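# Load two desk cartons onto cart and park it

## Task

Move both cartons from the desk onto the utility cart so that neither overhangs any edge of the cart's trays, then get the cart into the yellow bay with all four of its wheels fully within the taped outline and none touching the tape. Finish by releasing everything and backing the robot away; the result must hold without the robot, and the robot must be upright and not leaning at the end.

## Robot and tools

ROBOT. A Hello Robot Stretch 4 with one arm: an omni-wheel base, a lift running up a mast, a telescoping arm that reaches forward, a three-joint wrist (yaw, pitch, roll) and a two-finger gripper. Height about 1.6 m; the base rim lies within 0.23 m of the base origin. Cameras: head_camera, head_left_camera, head_right_camera (fisheye pair) and wrist_camera.

FRAMES. Base frame: origin on the floor beneath the base centre, x ahead, y to the left, z up. hand_pose (the pinch point between open fingertips) is reported in this frame and can be slightly wrong. Odometry frame is the base frame as it was when the scene began; base_odometry heading runs -3.142 to 3.142, positive to the left.

execute_actions. Argument actions: a list holding one action, or empty (then it only returns state and images). Argument cameras: a list of names from head_camera, head_left_camera, head_right_camera, wrist_camera, all; omitted, null or ["all"] gives every camera, [] gives none; a wrong name rejects the call. One action may hold base, joints or both, plus optional pace and contact_limits; or it may hold only end_of_arm. Motions in one action start together and may finish at different times.
- base: a single command, a relative offset from where the base last reported itself. translate_m: straight drive in metres, forward positive, -2 to 2. strafe_m: sideways in metres, left positive, -2 to 2. rotate_rad: turn in place in radians, counter-clockwise positive, -3.2 to 3.2.
- joints: absolute targets by name, any subset. lift_m 0 to 1.2 m; arm_m 0 to 0.55 m (extension forward); wrist_yaw_rad -1.134 to 4.276 (0 ahead, positive left, 3.14 stowed back, over 3.4 the arm may block it); wrist_pitch_rad -1.117 to 4.259 (0 level, 1.57 pointing down); wrist_roll_rad -1.117 to 4.259 (0 fingers level; positive is clockwise seen from behind); gripper_m -0.038 to 0.141 m fingertip gap (negative means fingers press together). Done tolerances: lift and arm ±0.004, yaw and roll ±0.02, pitch ±0.05, gripper ±0.004. Joint targets past a range are clipped and reported; other bad values or unknown keys reject the whole call with no motion.
- pace: slow, default, fast or max. Base speeds 0.1/0.3/0.4/0.6 m/s and turns 1/2/3/4 rad/s; with lift above 0.2 these are reduced, down to 0.3 m/s and 1 rad/s at lift 1.2.
- contact_limits: only arm_m, from 0 (gentlest) to 0.75 (strongest), default 0.5.
- end_of_arm: "enable_torque" revives wrist or gripper motors that shut off.
A single action lasts at most 15 s. Any joint or base left out may still be driving to an older target. If a result reports a stop, the remaining motion calls in that reply are skipped. To unfold the wrist at the start, send lift_m 0.4 with wrist_yaw_rad 0.

wait: seconds 0 to 10; commands nothing and returns state and images. zoom_image: camera plus region [x0, y0, x1, y1] in pixels of that camera's latest full image, at most 504x504. read_manual: returns only licence text. finished_scene: scene number (1 or 2); irreversible, reports success and gives the next scene's task.

RESULTS. base_status and joint_status: done (for the base, wheels turned as ordered even if slipping), off_target, contact_stop_at_<key> (blocked; that part goes slack, lift can sink under load, base may roll), limit_stop_at_<name>, time_out, torque_fault (wrist motor limp until enable_torque). limit_stop_at_tilt means a lean over 6 degrees: lift, arm and wheels go slack. limit_stop_at_own_body means a joint nearly hit the robot; move it away. on_its_own lists uncommanded changes; "held at" is the held target, not the position. lidar_m: 12 distances in 30-degree sectors, first straight ahead, counter-clockwise (4th left, 7th behind, 10th right); "-" is nothing seen or closer than 0.25 m; it misses clear objects and thin legs. wrist_depth_mm: 7x7 grid of median depths, 100 to 2000 mm. turned_by_wheels vs turned_by_imu differing by over ~0.1 rad indicates a collision or slip. base_tilt in degrees (forward, right positive), with a fixed offset up to ~1.5. motor_effort: percent of max, peak in brackets; wheel motors positive turn the base right. Grip state is not shown by gripper_m; a firm squeeze shows as gripper effort change.

GRIPPING. Command gripper_m below the object's width; lower squeezes harder and pulls it toward the wrist. Raise the lift if fingertips catch on a surface.

AVOID. Turning or driving with over 1 kg held and arm_m above 0.2, especially fast; strong sustained pushes or pulls, especially with the gripper high; pressing the gripper into things (torque faults); drops, slams and hard hits; cartons falling or hanging over tray edges. The world keeps running while you think.

Each tool is called by a JSON object that holds its "fn" and its "kwargs", one argument or row to a line.

## Session

{"fn": "execute_actions", "kwargs": {
  "actions": []
}}

Scene clock: 0.00 s.
base_odometry: x=+0.000 y=+0.000 heading=+0.000 (m, m, rad; odometry frame)
turned_by_wheels: +0.000 (rad since the last result)
turned_by_imu: +0.000 (rad since the last result)
base_tilt: forward=+0.6 right=-0.1 (deg)
lidar_m: 0.93 1.48 2.10 2.07 1.05 0.81 0.78 0.86 1.61 1.61 1.75 1.25
base_status: not commanded
joint_positions: lift_m=+0.274 arm_m=+0.000 wrist_yaw_rad=+3.193 wrist_pitch_rad=+0.003 wrist_roll_rad=-0.008 gripper_m=+0.057
joint_status: not commanded
motor_effort: lift_m=+18 arm_m=-1 wrist_yaw_rad=+0 wrist_pitch_rad=-9 wrist_roll_rad=+0 gripper_m=-1 wheel_0=+0 wheel_1=+0 wheel_2=+0 (%)
hand_pose: x=-0.1213 y=+0.0725 z=+0.4510 quat_wxyz=(-0.026, -0.002, -0.004, +1.000) (m; base frame)
wrist_depth_mm: - 135 235 1008 960 960 946 / - 112 134 1229 1205 1229 1397 / - 109 134 1708 1661 1576 1499 / - 118 144 1708 1618 1618 1499 / 161 142 1756 1708 1618 1576 1499 / 208 1808 212 1661 193 1499 1499 / 204 1160 1060 143 1098 1025 1042
pictures: head_camera, head_left_camera, head_right_camera, wrist_camera
Images, in order (width x height): head_camera 420x560, head_left_camera 420x672, head_right_camera 420x672, wrist_camera 616x392.

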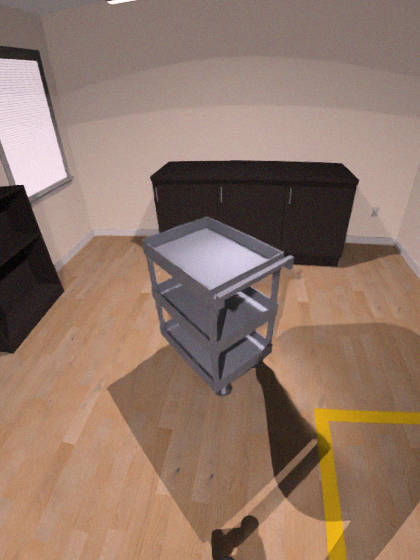

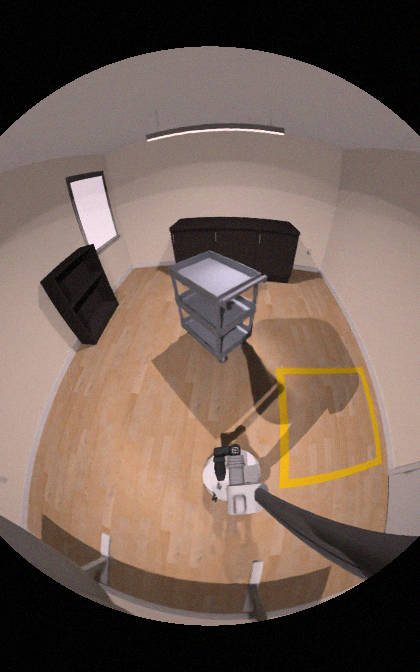

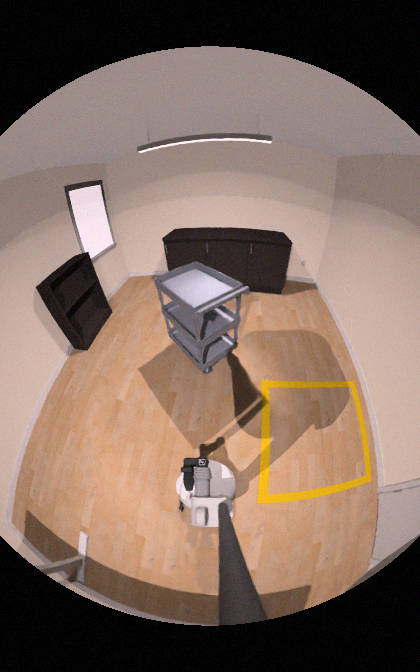

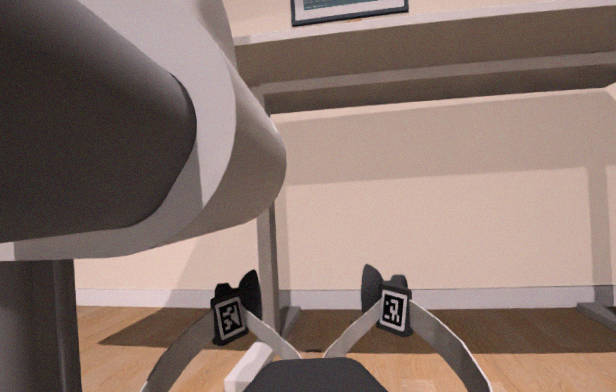

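{"fn": "execute_actions", "kwargs": {
  "actions": [
    {"base":{"rotate_rad":3.05},"joints":{"lift_m":0.8},"pace":"fast"}
  ],
  "cameras": ["head_camera","head_left_camera"]
}}

Scene clock: 8.17 s.
base_odometry: x=+0.000 y=+0.000 heading=+3.050 (m, m, rad; odometry frame)
turned_by_wheels: +3.050 (rad since the last result)
turned_by_imu: +3.042 (rad since the last result)
base_tilt: forward=+0.5 right=-0.2 (deg)
lidar_m: 0.76 0.79 1.63 1.61 1.75 2.47 0.94 1.24 2.12 2.08 1.11 0.79
base_status: done
joint_positions: lift_m=+0.800 arm_m=+0.000 wrist_yaw_rad=+3.193 wrist_pitch_rad=+0.003 wrist_roll_rad=-0.008 gripper_m=+0.057
joint_status: all done
motor_effort: lift_m=+23(29) arm_m=-1(1) wrist_yaw_rad=+1(1) wrist_pitch_rad=-8(7) wrist_roll_rad=+0(1) gripper_m=-2(3) wheel_0=-1(8) wheel_1=+1(7) wheel_2=+1(13) (%)
hand_pose: x=-0.1212 y=+0.0725 z=+0.9769 quat_wxyz=(-0.026, -0.002, -0.004, +1.000) (m; base frame)
wrist_depth_mm: - 135 236 - - - - / - 112 134 - - - - / - 109 134 - - - - / - 118 144 - - - - / 161 142 1499 1661 - - - / 208 - 211 - 193 - - / 204 - 1308 143 - - -
pictures: head_camera, head_left_camera
Images, in order (width x height): head_camera 420x560, head_left_camera 420x672.

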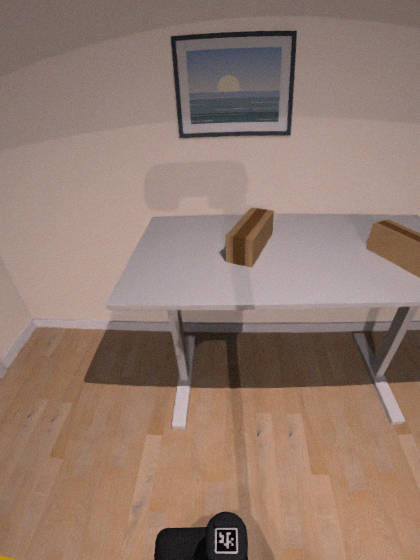

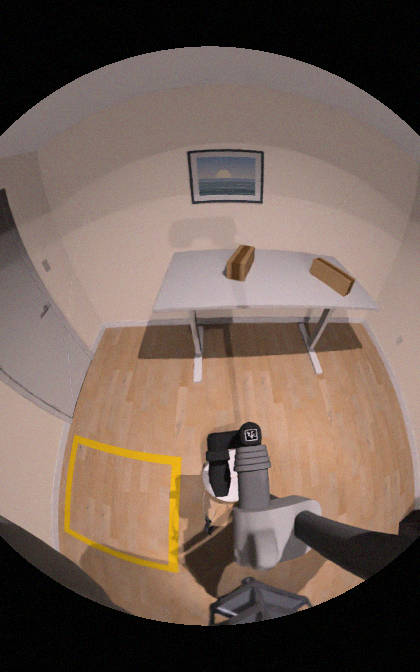

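{"fn": "execute_actions", "kwargs": {
  "actions": [
    {"joints":{"lift_m":0.75,"wrist_yaw_rad":0,"gripper_m":0.141},"pace":"fast"}
  ],
  "cameras": ["head_camera","wrist_camera"]
}}

Scene clock: 15.30 s.
base_odometry: x=+0.000 y=+0.000 heading=+3.050 (m, m, rad; odometry frame)
turned_by_wheels: +0.000 (rad since the last result)
turned_by_imu: -0.002 (rad since the last result)
base_tilt: forward=+0.5 right=-0.1 (deg)
lidar_m: 0.77 0.81 1.66 1.62 1.72 2.46 0.95 1.22 2.14 2.07 1.10 0.81
base_status: not commanded
joint_positions: lift_m=+0.750 arm_m=+0.000 wrist_yaw_rad=+0.000 wrist_pitch_rad=+0.003 wrist_roll_rad=-0.008 gripper_m=+0.141
joint_status: all done
motor_effort: lift_m=+14(20) arm_m=-1(1) wrist_yaw_rad=-1(2) wrist_pitch_rad=-8(8) wrist_roll_rad=+1(1) gripper_m=+2(5) wheel_0=-1(1) wheel_1=+1(2) wheel_2=+1(1) (%)
hand_pose: x=+0.4599 y=-0.0873 z=+0.9276 quat_wxyz=(+1.000, -0.004, +0.002, +0.000) (m; base frame)
wrist_depth_mm: 1397 1397 1397 1366 1366 1336 1336 / 1430 1397 1397 1366 1336 1366 1336 / 1397 1397 1397 1366 1366 1336 1336 / 1397 1397 1366 820 1366 1336 788 / 1430 1397 960 1366 1336 1336 1308 / 1430 1430 960 1366 1366 208 1336 / 1397 1397 1397 144 1336 1336 1308
pictures: head_camera, wrist_camera
camera_calibration (this result's frames):
wrist_camera: T_world_to_cam=[[0.0136064, -0.999206, -0.0374343, -0.0513708], [0.0127677, 0.0376084, -0.999211, 0.984955], [0.999826, 0.0131177, 0.0132693, -0.248222], [0, 0, 0, 1]] pos_world=[0.236302, -0.0851165, 0.985548]
Images, in order (width x height): head_camera 420x560, wrist_camera 616x392.

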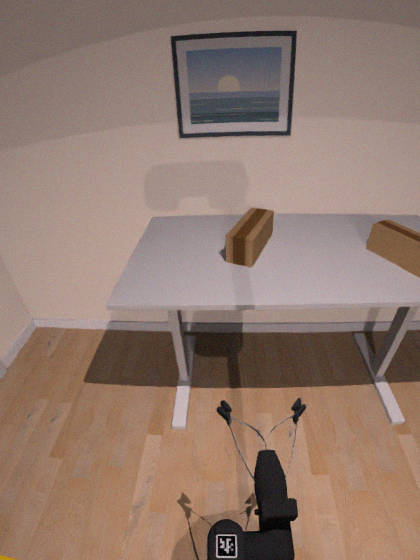

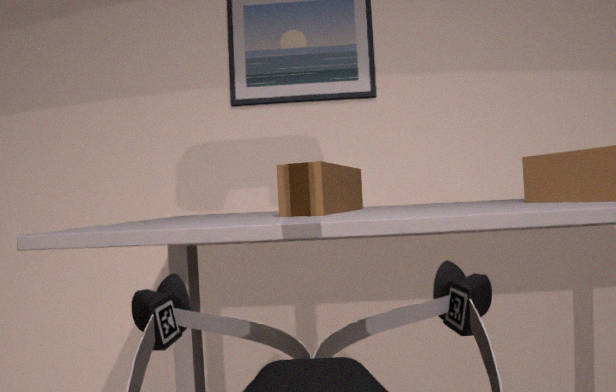

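{"fn": "execute_actions", "kwargs": {
  "actions": [
    {"base":{"strafe_m":-0.045},"joints":{"lift_m":1.2,"wrist_pitch_rad":1.57,"wrist_roll_rad":0.35},"pace":"fast"}
  ],
  "cameras": []
}}

{"fn": "execute_actions", "kwargs": {
  "actions": [
    {"base":{"translate_m":0.55},"joints":{"arm_m":0.4},"pace":"fast"}
  ],
  "cameras": ["head_camera","wrist_camera"]
}}

Scene clock: 26.57 s.
base_odometry: x=+0.004 y=+0.045 heading=+3.051 (m, m, rad; odometry frame)
turned_by_wheels: +0.000 (rad since the last result)
turned_by_imu: -0.001 (rad since the last result)
base_tilt: forward=+0.5 right=-0.1 (deg)
lidar_m: 0.76 0.83 1.72 1.69 1.78 2.51 0.96 1.26 2.06 2.03 1.12 0.80
base_status: done
joint_positions: lift_m=+1.198 arm_m=+0.000 wrist_yaw_rad=+0.000 wrist_pitch_rad=+1.570 wrist_roll_rad=+0.350 gripper_m=+0.141
joint_status: all done
joint sent to its limit — the command would take lift_m past its upper limit, so that joint was sent only as far as its limit.
motor_effort: lift_m=+23(24) arm_m=-1(1) wrist_yaw_rad=+1(0) wrist_pitch_rad=-1(7) wrist_roll_rad=+1(7) gripper_m=+3(2) wheel_0=+1(11) wheel_1=+3(8) wheel_2=+2(2) (%)
hand_pose: x=+0.1715 y=-0.0874 z=+1.0882 quat_wxyz=(+0.697, +0.123, +0.696, -0.123) (m; base frame)
wrist_depth_mm: 1336 1336 1336 1308 1308 1308 1308 / 1308 1336 1336 1308 1308 1281 1281 / 1336 1308 1308 1336 1308 1336 1308 / 1308 1336 1308 1308 1308 1308 1336 / 1308 1281 1281 1098 1308 1308 1281 / 1308 1308 1098 1078 1118 208 1281 / 1308 1308 1308 144 1308 1308 1281
pictures: none
No camera images: the call's "cameras" was empty. Leave "cameras" out to get every camera's image.

Scene clock: 29.87 s.
base_odometry: x=-0.544 y=+0.095 heading=+3.051 (m, m, rad; odometry frame)
turned_by_wheels: +0.000 (rad since the last result)
turned_by_imu: -0.001 (rad since the last result)
base_tilt: forward=+0.5 right=-0.2 (deg)
lidar_m: 0.25 0.25 0.37 1.63 1.75 2.49 1.53 2.46 2.13 0.92 0.34 0.25
base_status: done
joint_positions: lift_m=+1.198 arm_m=+0.399 wrist_yaw_rad=+0.000 wrist_pitch_rad=+1.570 wrist_roll_rad=+0.350 gripper_m=+0.141
joint_status: all done
motor_effort: lift_m=+22(23) arm_m=+6(7) wrist_yaw_rad=-1(2) wrist_pitch_rad=-1(2) wrist_roll_rad=+1(0) gripper_m=+2(1) wheel_0=+2(4) wheel_1=+2(10) wheel_2=+0(10) (%)
hand_pose: x=+0.5700 y=-0.0874 z=+1.0882 quat_wxyz=(+0.697, +0.123, +0.696, -0.123) (m; base frame)
wrist_depth_mm: 366 364 245 244 362 362 362 / 364 362 244 244 359 359 362 / 364 364 244 243 362 362 359 / 362 362 243 243 359 357 359 / 359 362 242 242 359 357 357 / 362 359 241 242 357 208 357 / 364 359 241 144 357 357 357
pictures: head_camera, wrist_camera
camera_calibration (this result's frames):
wrist_camera: T_world_to_cam=[[-0.384797, -0.9229, -0.013675, 0.160947], [-0.922765, 0.384992, -0.0169265, 0.638739], [0.0208862, 0.00610559, -0.999763, 1.29931], [0, 0, 0, 1]] pos_world=[0.6242, -0.105305, 1.31201]
Images, in order (width x height): head_camera 420x560, wrist_camera 616x392.

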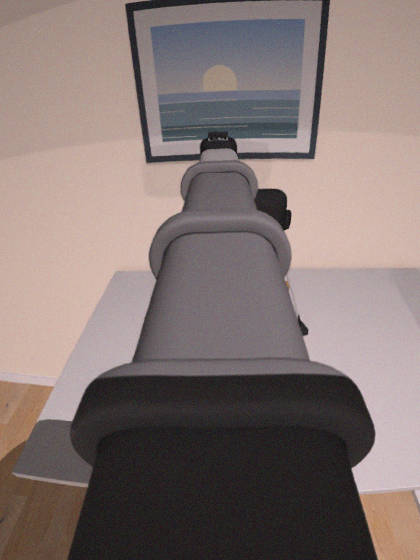

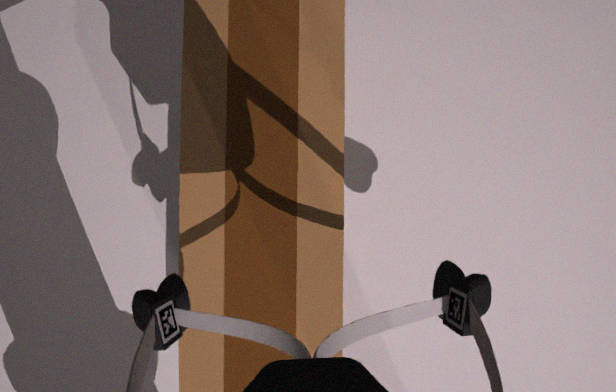

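{"fn": "execute_actions", "kwargs": {
  "actions": [
    {"joints":{"arm_m":0.486}}
  ],
  "cameras": ["wrist_camera","head_right_camera"]
}}

{"fn": "execute_actions", "kwargs": {
  "actions": [
    {"joints":{"lift_m":1.125}}
  ],
  "cameras": []
}}

{"fn": "execute_actions", "kwargs": {
  "actions": [
    {"joints":{"gripper_m":0.0}}
  ],
  "cameras": []
}}

{"fn": "execute_actions", "kwargs": {
  "actions": [
    {"joints":{"lift_m":1.195}}
  ],
  "cameras": ["wrist_camera","head_right_camera"]
}}

Scene clock: 38.13 s.
base_odometry: x=-0.544 y=+0.095 heading=+3.051 (m, m, rad; odometry frame)
turned_by_wheels: +0.000 (rad since the last result)
turned_by_imu: -0.001 (rad since the last result)
base_tilt: forward=+0.6 right=-0.1 (deg)
lidar_m: 0.25 0.25 0.36 1.64 1.74 2.51 1.55 2.44 2.12 0.88 0.36 0.25
base_status: not commanded
joint_positions: lift_m=+1.198 arm_m=+0.485 wrist_yaw_rad=+0.000 wrist_pitch_rad=+1.570 wrist_roll_rad=+0.350 gripper_m=+0.141
joint_status: all done
motor_effort: lift_m=+22(22) arm_m=+7(7) wrist_yaw_rad=+1(0) wrist_pitch_rad=+0(1) wrist_roll_rad=+1(2) gripper_m=+2(1) wheel_0=+2(2) wheel_1=+3(2) wheel_2=+0(0) (%)
hand_pose: x=+0.6560 y=-0.0874 z=+1.0882 quat_wxyz=(+0.697, +0.123, +0.696, -0.123) (m; base frame)
wrist_depth_mm: 364 366 364 366 364 362 362 / 362 364 362 243 362 362 359 / 362 362 362 242 243 359 359 / 359 362 359 242 359 359 357 / 359 359 359 242 357 359 359 / 359 359 242 241 242 208 359 / 359 359 359 144 357 357 357
pictures: head_right_camera, wrist_camera
camera_calibration (this result's frames):
wrist_camera: T_world_to_cam=[[-0.384949, -0.922837, -0.0136644, 0.194117], [-0.922702, 0.385143, -0.0169009, 0.718003], [0.0208596, 0.00610216, -0.999764, 1.29753], [0, 0, 0, 1]] pos_world=[0.710162, -0.105314, 1.31201]
Images, in order (width x height): head_right_camera 420x672, wrist_camera 616x392.

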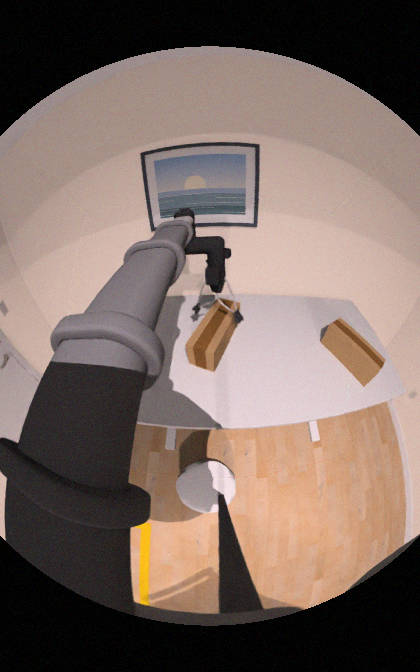

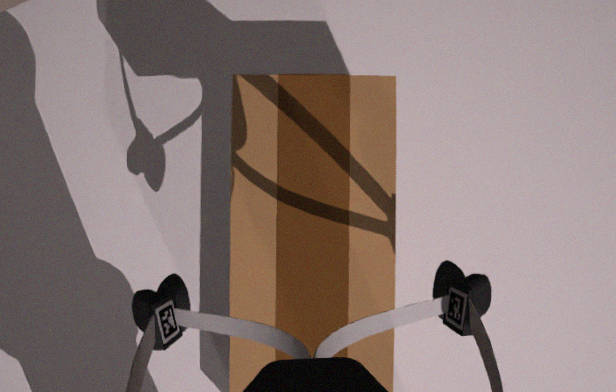

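Scene clock: 39.40 s.
base_odometry: x=-0.544 y=+0.095 heading=+3.051 (m, m, rad; odometry frame)
turned_by_wheels: +0.000 (rad since the last result)
turned_by_imu: +0.000 (rad since the last result)
base_tilt: forward=+0.5 right=-0.1 (deg)
lidar_m: 0.25 0.25 0.37 1.60 1.74 2.51 1.54 2.42 2.14 0.90 0.35 0.25
base_status: not commanded
joint_positions: lift_m=+1.126 arm_m=+0.485 wrist_yaw_rad=+0.000 wrist_pitch_rad=+1.571 wrist_roll_rad=+0.350 gripper_m=+0.141
joint_status: all done
motor_effort: lift_m=+8(19) arm_m=+6(6) wrist_yaw_rad=+1(1) wrist_pitch_rad=-5(4) wrist_roll_rad=+2(0) gripper_m=+2(3) wheel_0=+2(2) wheel_1=+2(2) wheel_2=+0(0) (%)
hand_pose: x=+0.6556 y=-0.0874 z=+1.0155 quat_wxyz=(+0.696, +0.123, +0.697, -0.123) (m; base frame)
wrist_depth_mm: 294 296 294 174 294 293 293 / 294 294 175 174 174 293 291 / 291 293 174 174 174 290 291 / 291 291 174 173 173 290 291 / 291 291 173 172 173 290 290 / 290 290 173 172 173 206 289 / 289 290 172 141 172 290 289
pictures: none
No camera images: the call's "cameras" was empty. Leave "cameras" out to get every camera's image.

Scene clock: 41.77 s.
base_odometry: x=-0.544 y=+0.095 heading=+3.051 (m, m, rad; odometry frame)
turned_by_wheels: +0.000 (rad since the last result)
turned_by_imu: -0.001 (rad since the last result)
base_tilt: forward=+0.6 right=-0.1 (deg)
lidar_m: 0.25 0.25 0.35 1.62 1.77 2.47 1.56 2.43 2.11 0.89 0.34 0.26
base_status: not commanded
joint_positions: lift_m=+1.125 arm_m=+0.485 wrist_yaw_rad=+0.000 wrist_pitch_rad=+1.570 wrist_roll_rad=+0.350 gripper_m=+0.001
joint_status: all done
motor_effort: lift_m=+15(15) arm_m=+7(6) wrist_yaw_rad=+1(2) wrist_pitch_rad=+0(4) wrist_roll_rad=-2(1) gripper_m=-41(42) wheel_0=+2(2) wheel_1=+3(2) wheel_2=+0(0) (%)
hand_pose: x=+0.6560 y=-0.0874 z=+1.0150 quat_wxyz=(+0.697, +0.123, +0.696, -0.123) (m; base frame)
wrist_depth_mm: 289 287 145 144 144 287 287 / 289 287 145 144 144 285 286 / 287 287 145 144 144 285 286 / 286 286 145 144 145 285 283 / 286 286 145 144 144 285 285 / 285 285 145 144 144 163 285 / 285 163 145 144 144 283 283
pictures: none
No camera images: the call's "cameras" was empty. Leave "cameras" out to get every camera's image.

Scene clock: 43.03 s.
base_odometry: x=-0.544 y=+0.095 heading=+3.051 (m, m, rad; odometry frame)
turned_by_wheels: +0.000 (rad since the last result)
turned_by_imu: +0.000 (rad since the last result)
base_tilt: forward=+0.6 right=-0.2 (deg)
lidar_m: 0.25 0.25 0.38 1.63 1.76 2.49 1.53 2.45 2.12 0.91 0.32 0.25
base_status: not commanded
joint_positions: lift_m=+1.194 arm_m=+0.485 wrist_yaw_rad=+0.000 wrist_pitch_rad=+1.570 wrist_roll_rad=+0.350 gripper_m=+0.001
joint_status: all done
motor_effort: lift_m=+25(23) arm_m=+6(6) wrist_yaw_rad=+1(1) wrist_pitch_rad=+0(0) wrist_roll_rad=-2(1) gripper_m=-42(42) wheel_0=+2(2) wheel_1=+2(3) wheel_2=+0(0) (%)
hand_pose: x=+0.6561 y=-0.0874 z=+1.0842 quat_wxyz=(+0.697, +0.123, +0.696, -0.123) (m; base frame)
wrist_depth_mm: 357 359 145 144 144 355 355 / 359 355 144 144 144 355 355 / 357 357 145 144 145 355 353 / 355 357 145 144 145 353 353 / 355 355 145 144 145 353 353 / 355 353 145 144 145 164 353 / 355 163 145 144 144 353 351
pictures: head_right_camera, wrist_camera
camera_calibration (this result's frames):
wrist_camera: T_world_to_cam=[[-0.385632, -0.92255, -0.0137796, 0.19469], [-0.92241, 0.385831, -0.0171755, 0.718173], [0.0211618, 0.006087, -0.999758, 1.29329], [0, 0, 0, 1]] pos_world=[0.71016, -0.105354, 1.30799]
Images, in order (width x height): head_right_camera 420x672, wrist_camera 616x392.

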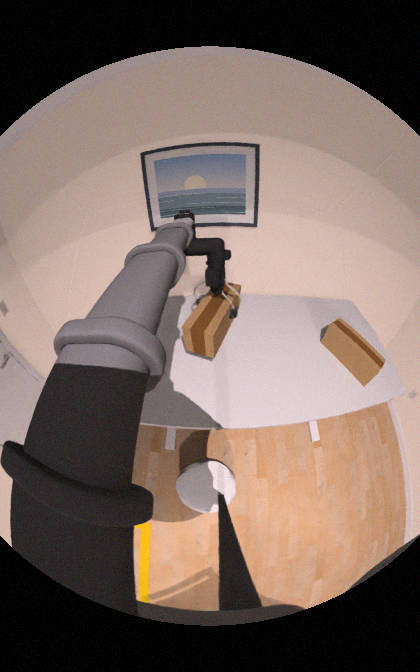

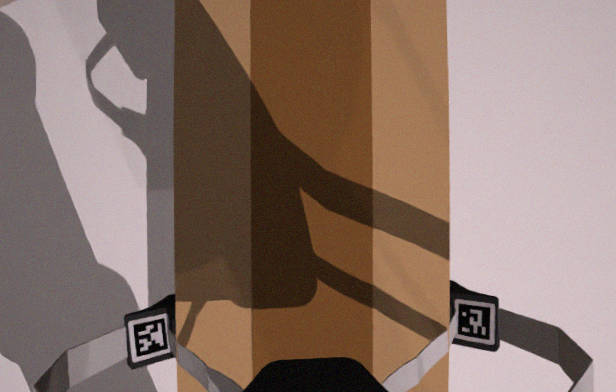

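{"fn": "execute_actions", "kwargs": {
  "actions": [
    {"base":{"translate_m":-0.55},"joints":{"arm_m":0.15}}
  ],
  "cameras": []
}}

{"fn": "execute_actions", "kwargs": {
  "actions": [
    {"base":{"rotate_rad":-2.75},"joints":{"lift_m":1.1}}
  ],
  "cameras": ["head_camera","head_right_camera"]
}}

Scene clock: 49.00 s.
base_odometry: x=+0.004 y=+0.045 heading=+3.051 (m, m, rad; odometry frame)
turned_by_wheels: +0.000 (rad since the last result)
turned_by_imu: -0.001 (rad since the last result)
base_tilt: forward=+0.5 right=-0.1 (deg)
lidar_m: 0.25 0.81 1.72 1.67 1.78 2.50 0.96 1.28 2.07 2.04 1.10 0.41
base_status: done
joint_positions: lift_m=+1.194 arm_m=+0.151 wrist_yaw_rad=+0.000 wrist_pitch_rad=+1.570 wrist_roll_rad=+0.350 gripper_m=+0.001
joint_status: all done
motor_effort: lift_m=+25(25) arm_m=-6(7) wrist_yaw_rad=+1(1) wrist_pitch_rad=+0(3) wrist_roll_rad=-1(2) gripper_m=-42(44) wheel_0=+0(2) wheel_1=+0(6) wheel_2=+0(10) (%)
hand_pose: x=+0.3223 y=-0.0874 z=+1.0842 quat_wxyz=(+0.697, +0.123, +0.696, -0.123) (m; base frame)
wrist_depth_mm: 1308 1308 144 144 145 1308 1308 / 1336 1308 145 144 144 1308 1336 / 1308 1336 145 144 144 1308 1308 / 1281 1308 145 144 145 1281 1308 / 1281 1308 145 144 144 1308 1281 / 1281 1308 145 144 145 164 1308 / 1281 163 145 144 145 1281 1281
pictures: none
No camera images: the call's "cameras" was empty. Leave "cameras" out to get every camera's image.

Scene clock: 53.00 s.
base_odometry: x=+0.004 y=+0.045 heading=+0.301 (m, m, rad; odometry frame)
turned_by_wheels: -2.749 (rad since the last result)
turned_by_imu: -2.745 (rad since the last result)
base_tilt: forward=+0.5 right=-0.2 (deg)
lidar_m: 0.41 2.07 2.01 1.37 0.87 0.79 0.82 1.77 1.63 1.71 2.22 0.41
base_status: done
joint_positions: lift_m=+1.100 arm_m=+0.151 wrist_yaw_rad=+0.000 wrist_pitch_rad=+1.570 wrist_roll_rad=+0.350 gripper_m=+0.001
joint_status: all done
motor_effort: lift_m=+16(25) arm_m=-7(6) wrist_yaw_rad=+1(1) wrist_pitch_rad=+0(2) wrist_roll_rad=-1(1) gripper_m=-42(43) wheel_0=+2(6) wheel_1=+3(5) wheel_2=+2(7) (%)
hand_pose: x=+0.3224 y=-0.0874 z=+0.9899 quat_wxyz=(+0.697, +0.123, +0.696, -0.123) (m; base frame)
wrist_depth_mm: 1229 1205 145 144 145 1205 1205 / 1229 1205 145 144 144 1205 1205 / 1229 1205 144 144 145 1205 1182 / 1229 1205 144 144 144 1182 1205 / 1205 1229 145 144 145 1205 1182 / 1229 1205 145 144 145 164 1205 / 1182 163 145 144 145 1182 1182
pictures: head_camera, head_right_camera
Images, in order (width x height): head_camera 420x560, head_right_camera 420x672.

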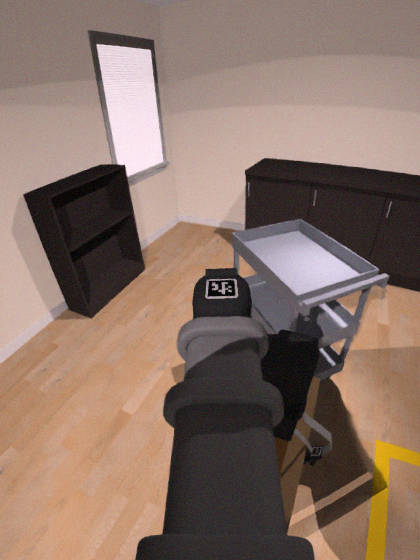

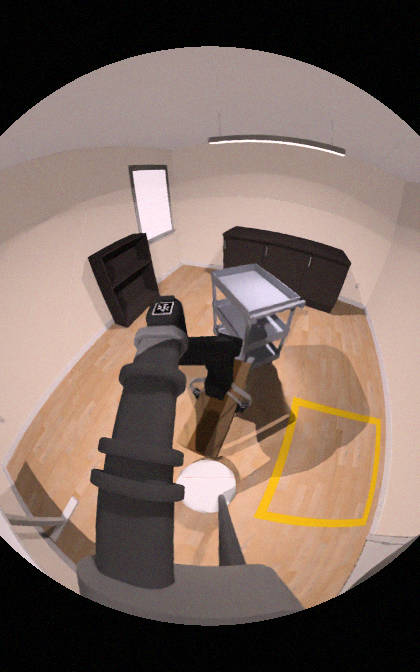

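{"fn": "execute_actions", "kwargs": {
  "actions": [
    {"base":{"rotate_rad":0.38},"joints":{"lift_m":1.195,"wrist_roll_rad":0}}
  ],
  "cameras": []
}}

{"fn": "execute_actions", "kwargs": {
  "actions": [
    {"base":{"strafe_m":-0.645}}
  ],
  "cameras": []
}}

{"fn": "execute_actions", "kwargs": {
  "actions": [
    {"base":{"translate_m":0.43},"joints":{"arm_m":0.48}}
  ]
}}

Scene clock: 62.23 s.
base_odometry: x=+0.004 y=+0.045 heading=+0.681 (m, m, rad; odometry frame)
turned_by_wheels: +0.379 (rad since the last result)
turned_by_imu: +0.377 (rad since the last result)
base_tilt: forward=+0.5 right=-0.1 (deg)
lidar_m: 0.25 2.03 2.03 0.94 0.79 0.81 1.92 1.65 1.65 1.97 0.98 0.25
base_status: done
joint_positions: lift_m=+1.194 arm_m=+0.151 wrist_yaw_rad=+0.000 wrist_pitch_rad=+1.570 wrist_roll_rad=+0.000 gripper_m=+0.001
joint_status: all done
motor_effort: lift_m=+25(27) arm_m=-6(6) wrist_yaw_rad=+1(0) wrist_pitch_rad=+0(2) wrist_roll_rad=+0(6) gripper_m=-44(42) wheel_0=-3(6) wheel_1=-3(5) wheel_2=-2(5) (%)
hand_pose: x=+0.3224 y=-0.0874 z=+1.0841 quat_wxyz=(+0.708, +0.000, +0.707, +0.000) (m; base frame)
wrist_depth_mm: 1336 1308 145 144 144 1138 1138 / 1308 1281 144 144 144 1308 1281 / 1308 1308 145 144 144 1281 1281 / 1281 1281 145 144 145 1281 1281 / 1281 1308 145 144 145 1281 1281 / 1308 1308 145 144 144 163 1281 / 1308 163 145 144 144 1336 1281
pictures: none
No camera images: the call's "cameras" was empty. Leave "cameras" out to get every camera's image.

Scene clock: 65.70 s.
base_odometry: x=+0.410 y=-0.456 heading=+0.681 (m, m, rad; odometry frame)
turned_by_wheels: +0.000 (rad since the last result)
turned_by_imu: -0.004 (rad since the last result)
base_tilt: forward=+0.5 right=-0.1 (deg)
lidar_m: 0.25 2.29 2.47 1.50 1.23 2.06 1.41 1.22 1.22 1.45 2.01 0.25
base_status: done
joint_positions: lift_m=+1.194 arm_m=+0.151 wrist_yaw_rad=+0.000 wrist_pitch_rad=+1.570 wrist_roll_rad=+0.000 gripper_m=+0.001
joint_status: not commanded
motor_effort: lift_m=+25(25) arm_m=-6(6) wrist_yaw_rad=+1(0) wrist_pitch_rad=+0(1) wrist_roll_rad=-1(1) gripper_m=-43(41) wheel_0=-1(9) wheel_1=-1(9) wheel_2=+0(2) (%)
hand_pose: x=+0.3224 y=-0.0874 z=+1.0842 quat_wxyz=(+0.708, +0.000, +0.707, +0.000) (m; base frame)
wrist_depth_mm: 1281 1308 145 144 144 1308 1308 / 1308 1281 144 144 144 1281 1308 / 1308 1308 145 144 144 1308 1336 / 1336 1308 145 144 145 1281 1308 / 1308 1308 145 144 144 1281 1281 / 1308 1308 145 144 144 163 1281 / 1281 163 145 144 144 1281 1281
pictures: none
No camera images: the call's "cameras" was empty. Leave "cameras" out to get every camera's image.

Scene clock: 68.63 s.
base_odometry: x=+0.744 y=-0.186 heading=+0.681 (m, m, rad; odometry frame)
turned_by_wheels: +0.000 (rad since the last result)
turned_by_imu: -0.001 (rad since the last result)
base_tilt: forward=+0.6 right=-0.1 (deg)
lidar_m: 0.25 1.91 2.18 1.83 1.55 1.57 1.80 1.53 1.55 1.84 0.40 0.28
base_status: done
joint_positions: lift_m=+1.194 arm_m=+0.479 wrist_yaw_rad=+0.000 wrist_pitch_rad=+1.569 wrist_roll_rad=+0.000 gripper_m=+0.001
joint_status: all done
motor_effort: lift_m=+25(25) arm_m=+6(7) wrist_yaw_rad=-1(2) wrist_pitch_rad=+1(3) wrist_roll_rad=+0(0) gripper_m=-39(40) wheel_0=+2(7) wheel_1=+2(6) wheel_2=+0(10) (%)
hand_pose: x=+0.6502 y=-0.0874 z=+1.0842 quat_wxyz=(+0.708, +0.000, +0.707, +0.000) (m; base frame)
wrist_depth_mm: 1308 1308 145 144 144 512 496 / 1336 1308 145 144 144 512 504 / 1308 1308 145 144 144 508 500 / 1308 1308 145 144 144 512 504 / 1281 1281 145 144 145 508 508 / 1281 1308 145 144 145 163 466 / 1308 163 145 144 144 508 459
pictures: head_camera, head_left_camera, head_right_camera, wrist_camera
camera_calibration (this result's frames):
wrist_camera: T_world_to_cam=[[-0.0453067, -0.998883, -0.0134088, -0.0359254], [-0.99881, 0.0455376, -0.0174469, 0.732965], [0.018038, 0.0126024, -0.999758, 1.29602], [0, 0, 0, 1]] pos_world=[0.707087, -0.0855956, 1.30801]
Images, in order (width x height): head_camera 420x560, head_left_camera 420x672, head_right_camera 420x672, wrist_camera 616x392.

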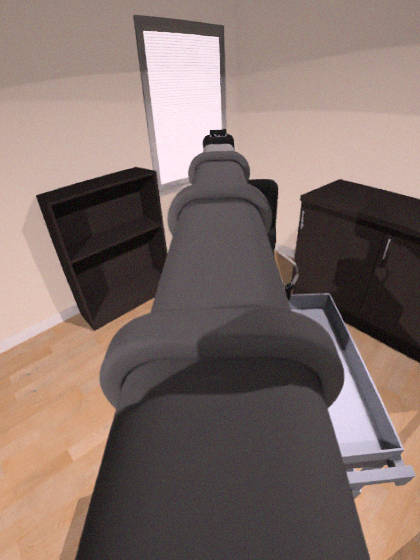

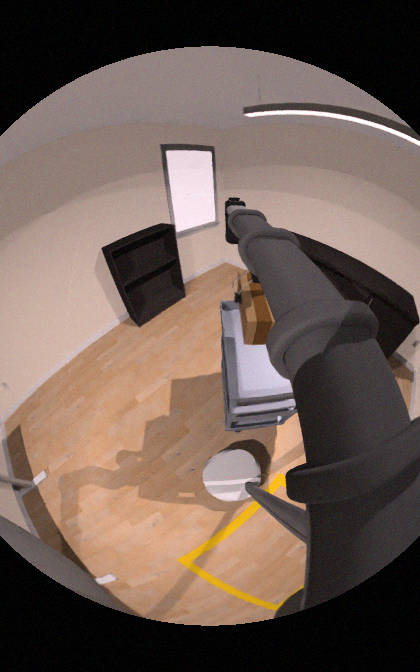

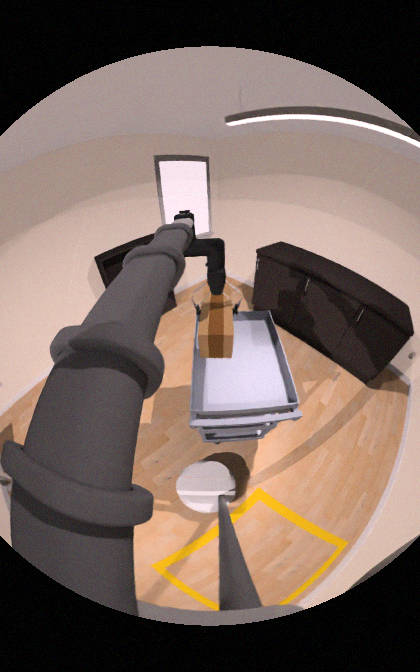

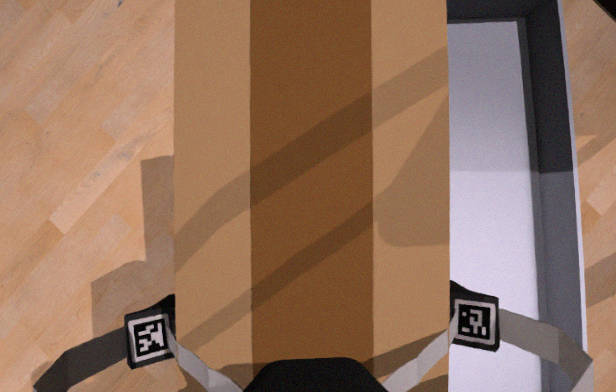

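{"fn": "execute_actions", "kwargs": {
  "actions": [
    {"base":{"strafe_m":-0.025},"joints":{"lift_m":1.02}}
  ],
  "cameras": ["head_left_camera","wrist_camera"]
}}

{"fn": "execute_actions", "kwargs": {
  "actions": [
    {"joints":{"lift_m":0.957},"pace":"slow"}
  ],
  "cameras": ["head_left_camera","wrist_camera"]
}}

Scene clock: 73.77 s.
base_odometry: x=+0.760 y=-0.205 heading=+0.681 (m, m, rad; odometry frame)
turned_by_wheels: +0.000 (rad since the last result)
turned_by_imu: -0.002 (rad since the last result)
base_tilt: forward=+0.5 right=-0.1 (deg)
lidar_m: 0.25 1.92 2.20 1.83 1.57 1.58 1.77 1.51 1.52 1.75 0.40 0.28
base_status: done
joint_positions: lift_m=+1.020 arm_m=+0.479 wrist_yaw_rad=+0.000 wrist_pitch_rad=+1.570 wrist_roll_rad=+0.000 gripper_m=+0.001
joint_status: all done
motor_effort: lift_m=+16(26) arm_m=+6(6) wrist_yaw_rad=+0(1) wrist_pitch_rad=+0(1) wrist_roll_rad=+0(1) gripper_m=-43(42) wheel_0=+0(10) wheel_1=+1(6) wheel_2=+0(0) (%)
hand_pose: x=+0.6501 y=-0.0874 z=+0.9099 quat_wxyz=(+0.707, +0.000, +0.707, +0.000) (m; base frame)
wrist_depth_mm: 1138 329 145 144 144 338 338 / 1118 324 145 144 144 338 338 / 1138 338 145 144 144 338 336 / 1138 336 144 144 145 336 336 / 1118 329 145 144 145 334 336 / 1138 278 145 144 144 163 334 / 1138 163 145 144 145 334 332
pictures: head_left_camera, wrist_camera
camera_calibration (this result's frames):
wrist_camera: T_world_to_cam=[[-0.0454406, -0.998877, -0.0133997, -0.038185], [-0.998808, 0.0456688, -0.017248, 0.729692], [0.0178406, 0.0126, -0.999761, 1.12197], [0, 0, 0, 1]] pos_world=[0.70707, -0.0856031, 1.13378]
Images, in order (width x height): head_left_camera 420x672, wrist_camera 616x392.

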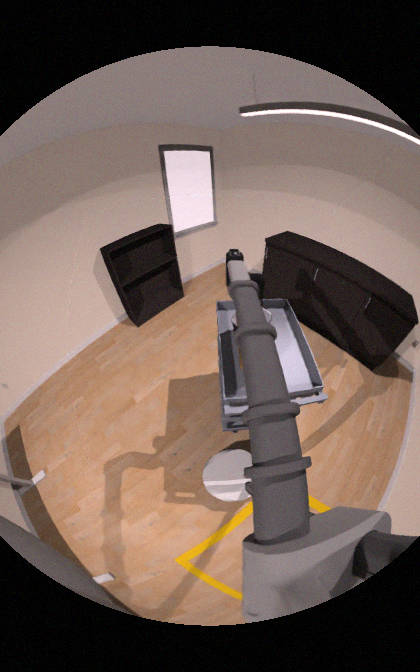

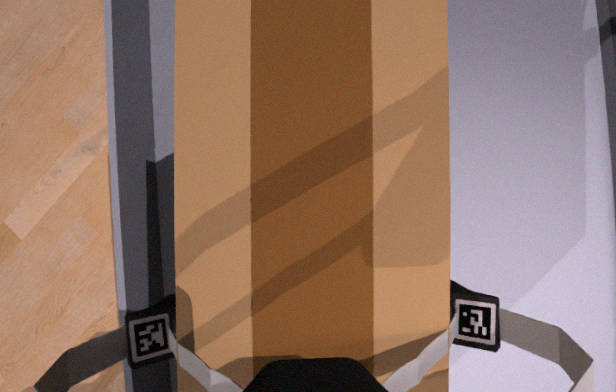

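Scene clock: 75.17 s.
base_odometry: x=+0.760 y=-0.205 heading=+0.681 (m, m, rad; odometry frame)
turned_by_wheels: +0.000 (rad since the last result)
turned_by_imu: +0.000 (rad since the last result)
base_tilt: forward=+0.6 right=-0.1 (deg)
lidar_m: 0.25 1.90 2.19 1.86 1.57 1.58 1.76 1.52 1.49 1.82 0.41 0.28
base_status: not commanded
joint_positions: lift_m=+0.957 arm_m=+0.479 wrist_yaw_rad=+0.000 wrist_pitch_rad=+1.570 wrist_roll_rad=+0.000 gripper_m=+0.001
joint_status: all done
motor_effort: lift_m=+15(18) arm_m=+6(6) wrist_yaw_rad=+0(1) wrist_pitch_rad=+1(1) wrist_roll_rad=-1(1) gripper_m=-43(40) wheel_0=+1(0) wheel_1=+1(0) wheel_2=+0(0) (%)
hand_pose: x=+0.6501 y=-0.0874 z=+0.8470 quat_wxyz=(+0.707, +0.000, +0.707, +0.000) (m; base frame)
wrist_depth_mm: 654 276 144 144 144 273 274 / 647 276 145 144 144 274 274 / 654 274 144 144 144 273 273 / 640 274 145 144 144 273 274 / 1060 274 145 144 145 273 272 / 1060 239 145 144 144 163 271 / 1060 163 145 144 144 272 271
pictures: head_left_camera, wrist_camera
camera_calibration (this result's frames):
wrist_camera: T_world_to_cam=[[-0.0454409, -0.998877, -0.0133997, -0.0390286], [-0.998808, 0.0456692, -0.017248, 0.728608], [0.0178406, 0.0126, -0.999761, 1.05901], [0, 0, 0, 1]] pos_world=[0.707072, -0.0856031, 1.0708]
Images, in order (width x height): head_left_camera 420x672, wrist_camera 616x392.

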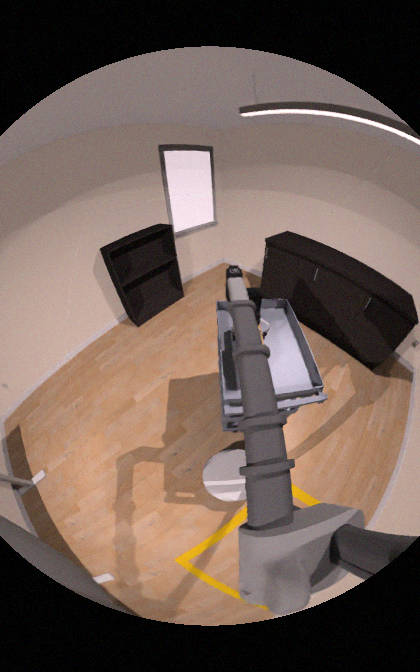

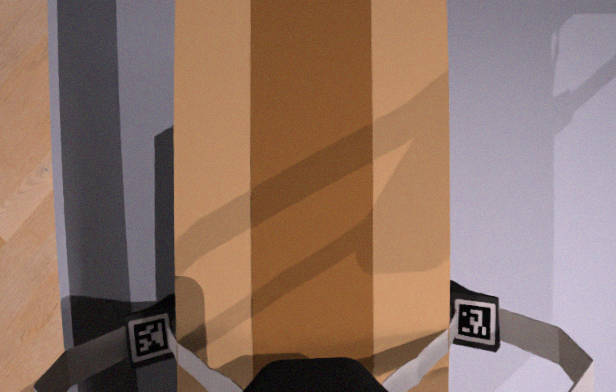

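{"fn": "execute_actions", "kwargs": {
  "actions": [
    {"base":{"strafe_m":0.03},"joints":{"lift_m":0.97}}
  ],
  "cameras": []
}}

{"fn": "execute_actions", "kwargs": {
  "actions": [
    {"joints":{"gripper_m":0.125}}
  ],
  "cameras": ["wrist_camera"]
}}

{"fn": "execute_actions", "kwargs": {
  "actions": [
    {"joints":{"lift_m":1.195},"pace":"fast"}
  ],
  "cameras": ["head_right_camera","wrist_camera"]
}}

Scene clock: 80.20 s.
base_odometry: x=+0.741 y=-0.182 heading=+0.681 (m, m, rad; odometry frame)
turned_by_wheels: +0.000 (rad since the last result)
turned_by_imu: -0.001 (rad since the last result)
base_tilt: forward=+0.4 right=-0.1 (deg)
lidar_m: 0.26 1.90 2.17 1.82 1.57 1.56 1.78 1.53 1.52 1.83 0.41 0.26
base_status: done
joint_positions: lift_m=+0.969 arm_m=+0.479 wrist_yaw_rad=+0.000 wrist_pitch_rad=+1.570 wrist_roll_rad=+0.000 gripper_m=+0.001
joint_status: all done
motor_effort: lift_m=+26(28) arm_m=+6(6) wrist_yaw_rad=+0(0) wrist_pitch_rad=+0(1) wrist_roll_rad=+1(1) gripper_m=-41(45) wheel_0=+1(8) wheel_1=+0(8) wheel_2=+0(0) (%)
hand_pose: x=+0.6501 y=-0.0874 z=+0.8591 quat_wxyz=(+0.707, +0.000, +0.707, +0.000) (m; base frame)
wrist_depth_mm: 1078 282 145 144 144 287 287 / 1060 277 145 144 144 286 286 / 1078 272 145 144 144 286 286 / 1060 266 145 144 144 285 286 / 1078 260 145 144 144 285 285 / 1060 236 145 144 144 163 285 / 1060 164 145 144 144 285 283
pictures: none
No camera images: the call's "cameras" was empty. Leave "cameras" out to get every camera's image.

Scene clock: 82.33 s.
base_odometry: x=+0.741 y=-0.182 heading=+0.681 (m, m, rad; odometry frame)
turned_by_wheels: +0.000 (rad since the last result)
turned_by_imu: -0.001 (rad since the last result)
base_tilt: forward=+0.5 right=-0.1 (deg)
lidar_m: 0.27 1.88 2.17 1.84 1.56 1.56 1.79 1.53 1.52 1.82 0.41 0.29
base_status: not commanded
joint_positions: lift_m=+0.970 arm_m=+0.479 wrist_yaw_rad=-0.001 wrist_pitch_rad=+1.570 wrist_roll_rad=+0.000 gripper_m=+0.125
joint_status: all done
motor_effort: lift_m=+16(25) arm_m=+6(6) wrist_yaw_rad=+2(2) wrist_pitch_rad=-2(12) wrist_roll_rad=-1(1) gripper_m=-1(41) wheel_0=+0(1) wheel_1=+0(0) wheel_2=+0(0) (%)
hand_pose: x=+0.6499 y=-0.0874 z=+0.8599 quat_wxyz=(+0.707, +0.000, +0.707, +0.000) (m; base frame)
wrist_depth_mm: 1098 285 296 294 293 293 293 / 1098 279 175 174 175 293 293 / 1098 273 175 174 174 291 293 / 1098 267 174 173 174 291 291 / 1078 285 174 173 173 291 291 / 1078 221 173 172 173 204 290 / 1078 265 172 138 173 289 289
pictures: wrist_camera
camera_calibration (this result's frames):
wrist_camera: T_world_to_cam=[[-0.0461301, -0.998846, -0.0133696, -0.0384421], [-0.998788, 0.0463494, -0.0165904, 0.728065], [0.017191, 0.0125881, -0.999773, 1.07236], [0, 0, 0, 1]] pos_world=[0.706974, -0.0856421, 1.08368]
Images, in order (width x height): wrist_camera 616x392.

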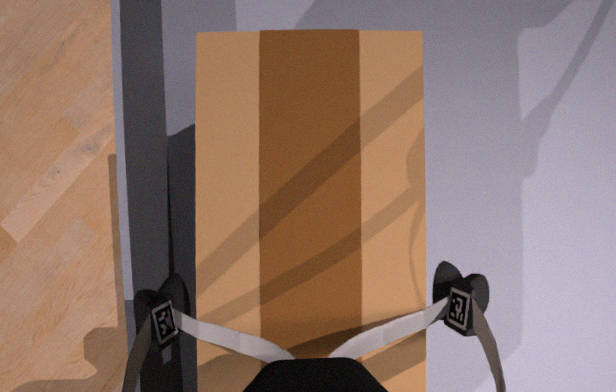

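Scene clock: 83.97 s.
base_odometry: x=+0.741 y=-0.182 heading=+0.681 (m, m, rad; odometry frame)
turned_by_wheels: +0.000 (rad since the last result)
turned_by_imu: -0.001 (rad since the last result)
base_tilt: forward=+0.5 right=-0.1 (deg)
lidar_m: 0.27 1.91 2.18 1.81 1.54 1.57 1.80 1.53 1.55 1.80 0.41 0.29
base_status: not commanded
joint_positions: lift_m=+1.195 arm_m=+0.479 wrist_yaw_rad=+0.000 wrist_pitch_rad=+1.570 wrist_roll_rad=+0.000 gripper_m=+0.125
joint_status: all done
motor_effort: lift_m=+23(24) arm_m=+6(6) wrist_yaw_rad=+1(2) wrist_pitch_rad=+0(2) wrist_roll_rad=-1(0) gripper_m=+0(0) wheel_0=+0(0) wheel_1=+0(0) wheel_2=+0(0) (%)
hand_pose: x=+0.6500 y=-0.0874 z=+1.0843 quat_wxyz=(+0.707, +0.000, +0.707, +0.000) (m; base frame)
wrist_depth_mm: 1336 1308 504 517 517 512 500 / 1308 1308 517 517 512 512 504 / 1308 1308 512 397 508 508 504 / 1308 1308 512 394 517 512 504 / 1308 1308 517 394 512 508 504 / 1281 1308 439 392 392 508 488 / 1281 1308 1281 142 508 508 492
pictures: head_right_camera, wrist_camera
camera_calibration (this result's frames):
wrist_camera: T_world_to_cam=[[-0.0457749, -0.998862, -0.0133867, -0.0356482], [-0.998797, 0.0459993, -0.0169636, 0.732313], [0.0175601, 0.0125941, -0.999766, 1.29652], [0, 0, 0, 1]] pos_world=[0.707033, -0.0856221, 1.30816]
Images, in order (width x height): head_right_camera 420x672, wrist_camera 616x392.

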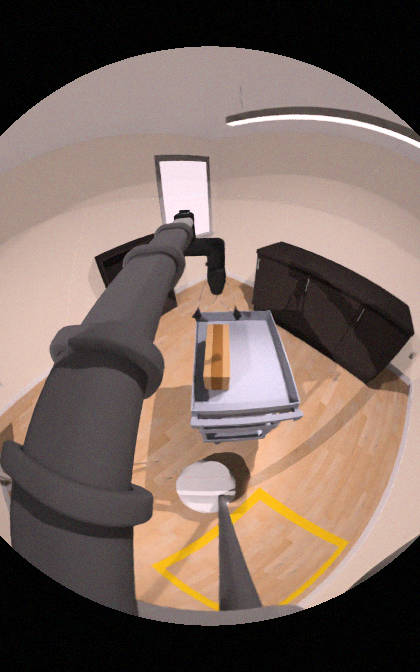

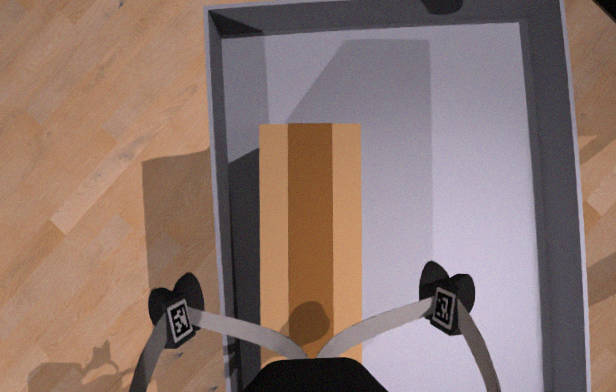

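{"fn": "execute_actions", "kwargs": {
  "actions": [
    {"base":{"rotate_rad":2.37},"joints":{"arm_m":0,"wrist_roll_rad":-0.4,"gripper_m":0.141},"pace":"fast"}
  ],
  "cameras": []
}}

{"fn": "execute_actions", "kwargs": {
  "actions": [
    {"base":{"translate_m":1.155},"pace":"fast"}
  ],
  "cameras": []
}}

{"fn": "execute_actions", "kwargs": {
  "actions": [
    {"base":{"strafe_m":-0.76},"joints":{"arm_m":0.485},"pace":"fast"}
  ],
  "cameras": ["head_right_camera","wrist_camera"]
}}

Scene clock: 95.57 s.
base_odometry: x=+0.741 y=-0.182 heading=+3.051 (m, m, rad; odometry frame)
turned_by_wheels: +2.370 (rad since the last result)
turned_by_imu: +2.363 (rad since the last result)
base_tilt: forward=+0.5 right=-0.1 (deg)
lidar_m: 1.53 2.11 1.59 1.55 1.62 1.81 0.36 0.28 0.26 1.88 2.29 1.61
base_status: done
joint_positions: lift_m=+1.195 arm_m=+0.002 wrist_yaw_rad=+0.000 wrist_pitch_rad=+1.570 wrist_roll_rad=-0.400 gripper_m=+0.141
joint_status: all done
motor_effort: lift_m=+23(23) arm_m=-7(7) wrist_yaw_rad=+1(1) wrist_pitch_rad=-3(3) wrist_roll_rad=-1(3) gripper_m=+3(1) wheel_0=-2(6) wheel_1=-2(7) wheel_2=-1(6) (%)
hand_pose: x=+0.1726 y=-0.0874 z=+1.0844 quat_wxyz=(+0.693, -0.140, +0.693, +0.140) (m; base frame)
wrist_depth_mm: 1308 1308 1336 1308 1308 1308 1336 / 1308 1308 1308 1308 1308 1281 1308 / 1336 1308 1308 1308 1281 1308 1308 / 1336 1308 1308 1308 1281 1281 1308 / 1308 1281 1078 1098 1308 1281 1308 / 1281 1308 1098 1098 1308 208 1281 / 1308 1281 1281 144 1281 1281 1281
pictures: none
No camera images: the call's "cameras" was empty. Leave "cameras" out to get every camera's image.

Scene clock: 100.90 s.
base_odometry: x=-0.409 y=-0.077 heading=+3.051 (m, m, rad; odometry frame)
turned_by_wheels: +0.000 (rad since the last result)
turned_by_imu: -0.003 (rad since the last result)
base_tilt: forward=+0.5 right=-0.1 (deg)
lidar_m: 0.39 0.41 1.51 1.49 1.59 2.23 1.40 1.67 2.28 2.19 0.58 0.41
base_status: done
joint_positions: lift_m=+1.195 arm_m=+0.002 wrist_yaw_rad=+0.000 wrist_pitch_rad=+1.570 wrist_roll_rad=-0.400 gripper_m=+0.141
joint_status: not commanded
motor_effort: lift_m=+22(23) arm_m=-6(7) wrist_yaw_rad=+1(1) wrist_pitch_rad=-2(2) wrist_roll_rad=-2(1) gripper_m=-1(1) wheel_0=+1(3) wheel_1=+1(9) wheel_2=+0(10) (%)
hand_pose: x=+0.1726 y=-0.0874 z=+1.0844 quat_wxyz=(+0.693, -0.140, +0.693, +0.140) (m; base frame)
wrist_depth_mm: 1308 1308 1281 1308 362 359 359 / 1308 1336 1308 1308 1308 382 357 / 1308 1308 1308 1336 1308 1308 1308 / 1308 1308 1281 1336 1308 1308 1308 / 1308 1281 1078 1078 1281 1281 1281 / 1308 1281 1098 1078 1308 208 1281 / 1308 1308 1281 144 1281 1281 1281
pictures: none
No camera images: the call's "cameras" was empty. Leave "cameras" out to get every camera's image.

Scene clock: 104.73 s.
base_odometry: x=-0.340 y=+0.680 heading=+3.051 (m, m, rad; odometry frame)
turned_by_wheels: +0.000 (rad since the last result)
turned_by_imu: -0.003 (rad since the last result)
base_tilt: forward=+0.5 right=+0.0 (deg)
lidar_m: 0.35 0.41 0.56 2.24 2.40 1.44 1.56 1.95 1.47 1.44 0.51 0.40
base_status: done
joint_positions: lift_m=+1.195 arm_m=+0.484 wrist_yaw_rad=+0.000 wrist_pitch_rad=+1.570 wrist_roll_rad=-0.400 gripper_m=+0.141
joint_status: all done
motor_effort: lift_m=+22(22) arm_m=+7(7) wrist_yaw_rad=+0(0) wrist_pitch_rad=+0(2) wrist_roll_rad=+0(1) gripper_m=+0(0) wheel_0=+1(13) wheel_1=+1(9) wheel_2=-1(1) (%)
hand_pose: x=+0.6550 y=-0.0874 z=+1.0844 quat_wxyz=(+0.693, -0.141, +0.693, +0.140) (m; base frame)
wrist_depth_mm: 359 359 359 357 357 357 357 / 362 359 357 240 355 357 357 / 357 357 357 239 239 357 357 / 357 359 357 238 239 355 355 / 357 357 355 238 238 355 353 / 357 355 238 238 238 209 355 / 355 355 353 144 237 355 353
pictures: head_right_camera, wrist_camera
camera_calibration (this result's frames):
wrist_camera: T_world_to_cam=[[0.347289, -0.937667, -0.0130463, -0.287906], [-0.937689, -0.347061, -0.0169646, 0.66294], [0.0113793, 0.018125, -0.999771, 1.30106], [0, 0, 0, 1]] pos_world=[0.706813, -0.063461, 1.30825]
Images, in order (width x height): head_right_camera 420x672, wrist_camera 616x392.

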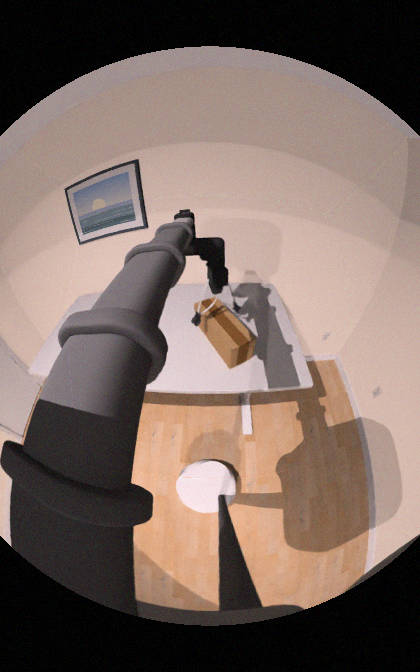

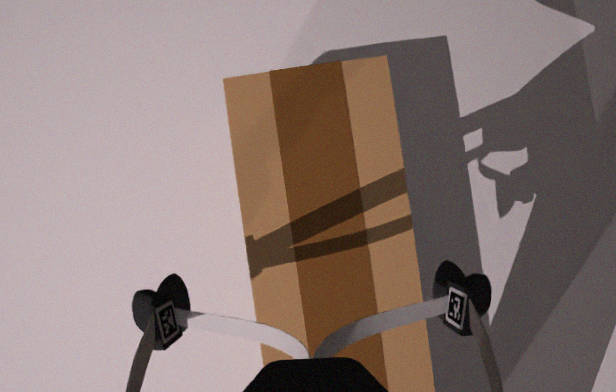

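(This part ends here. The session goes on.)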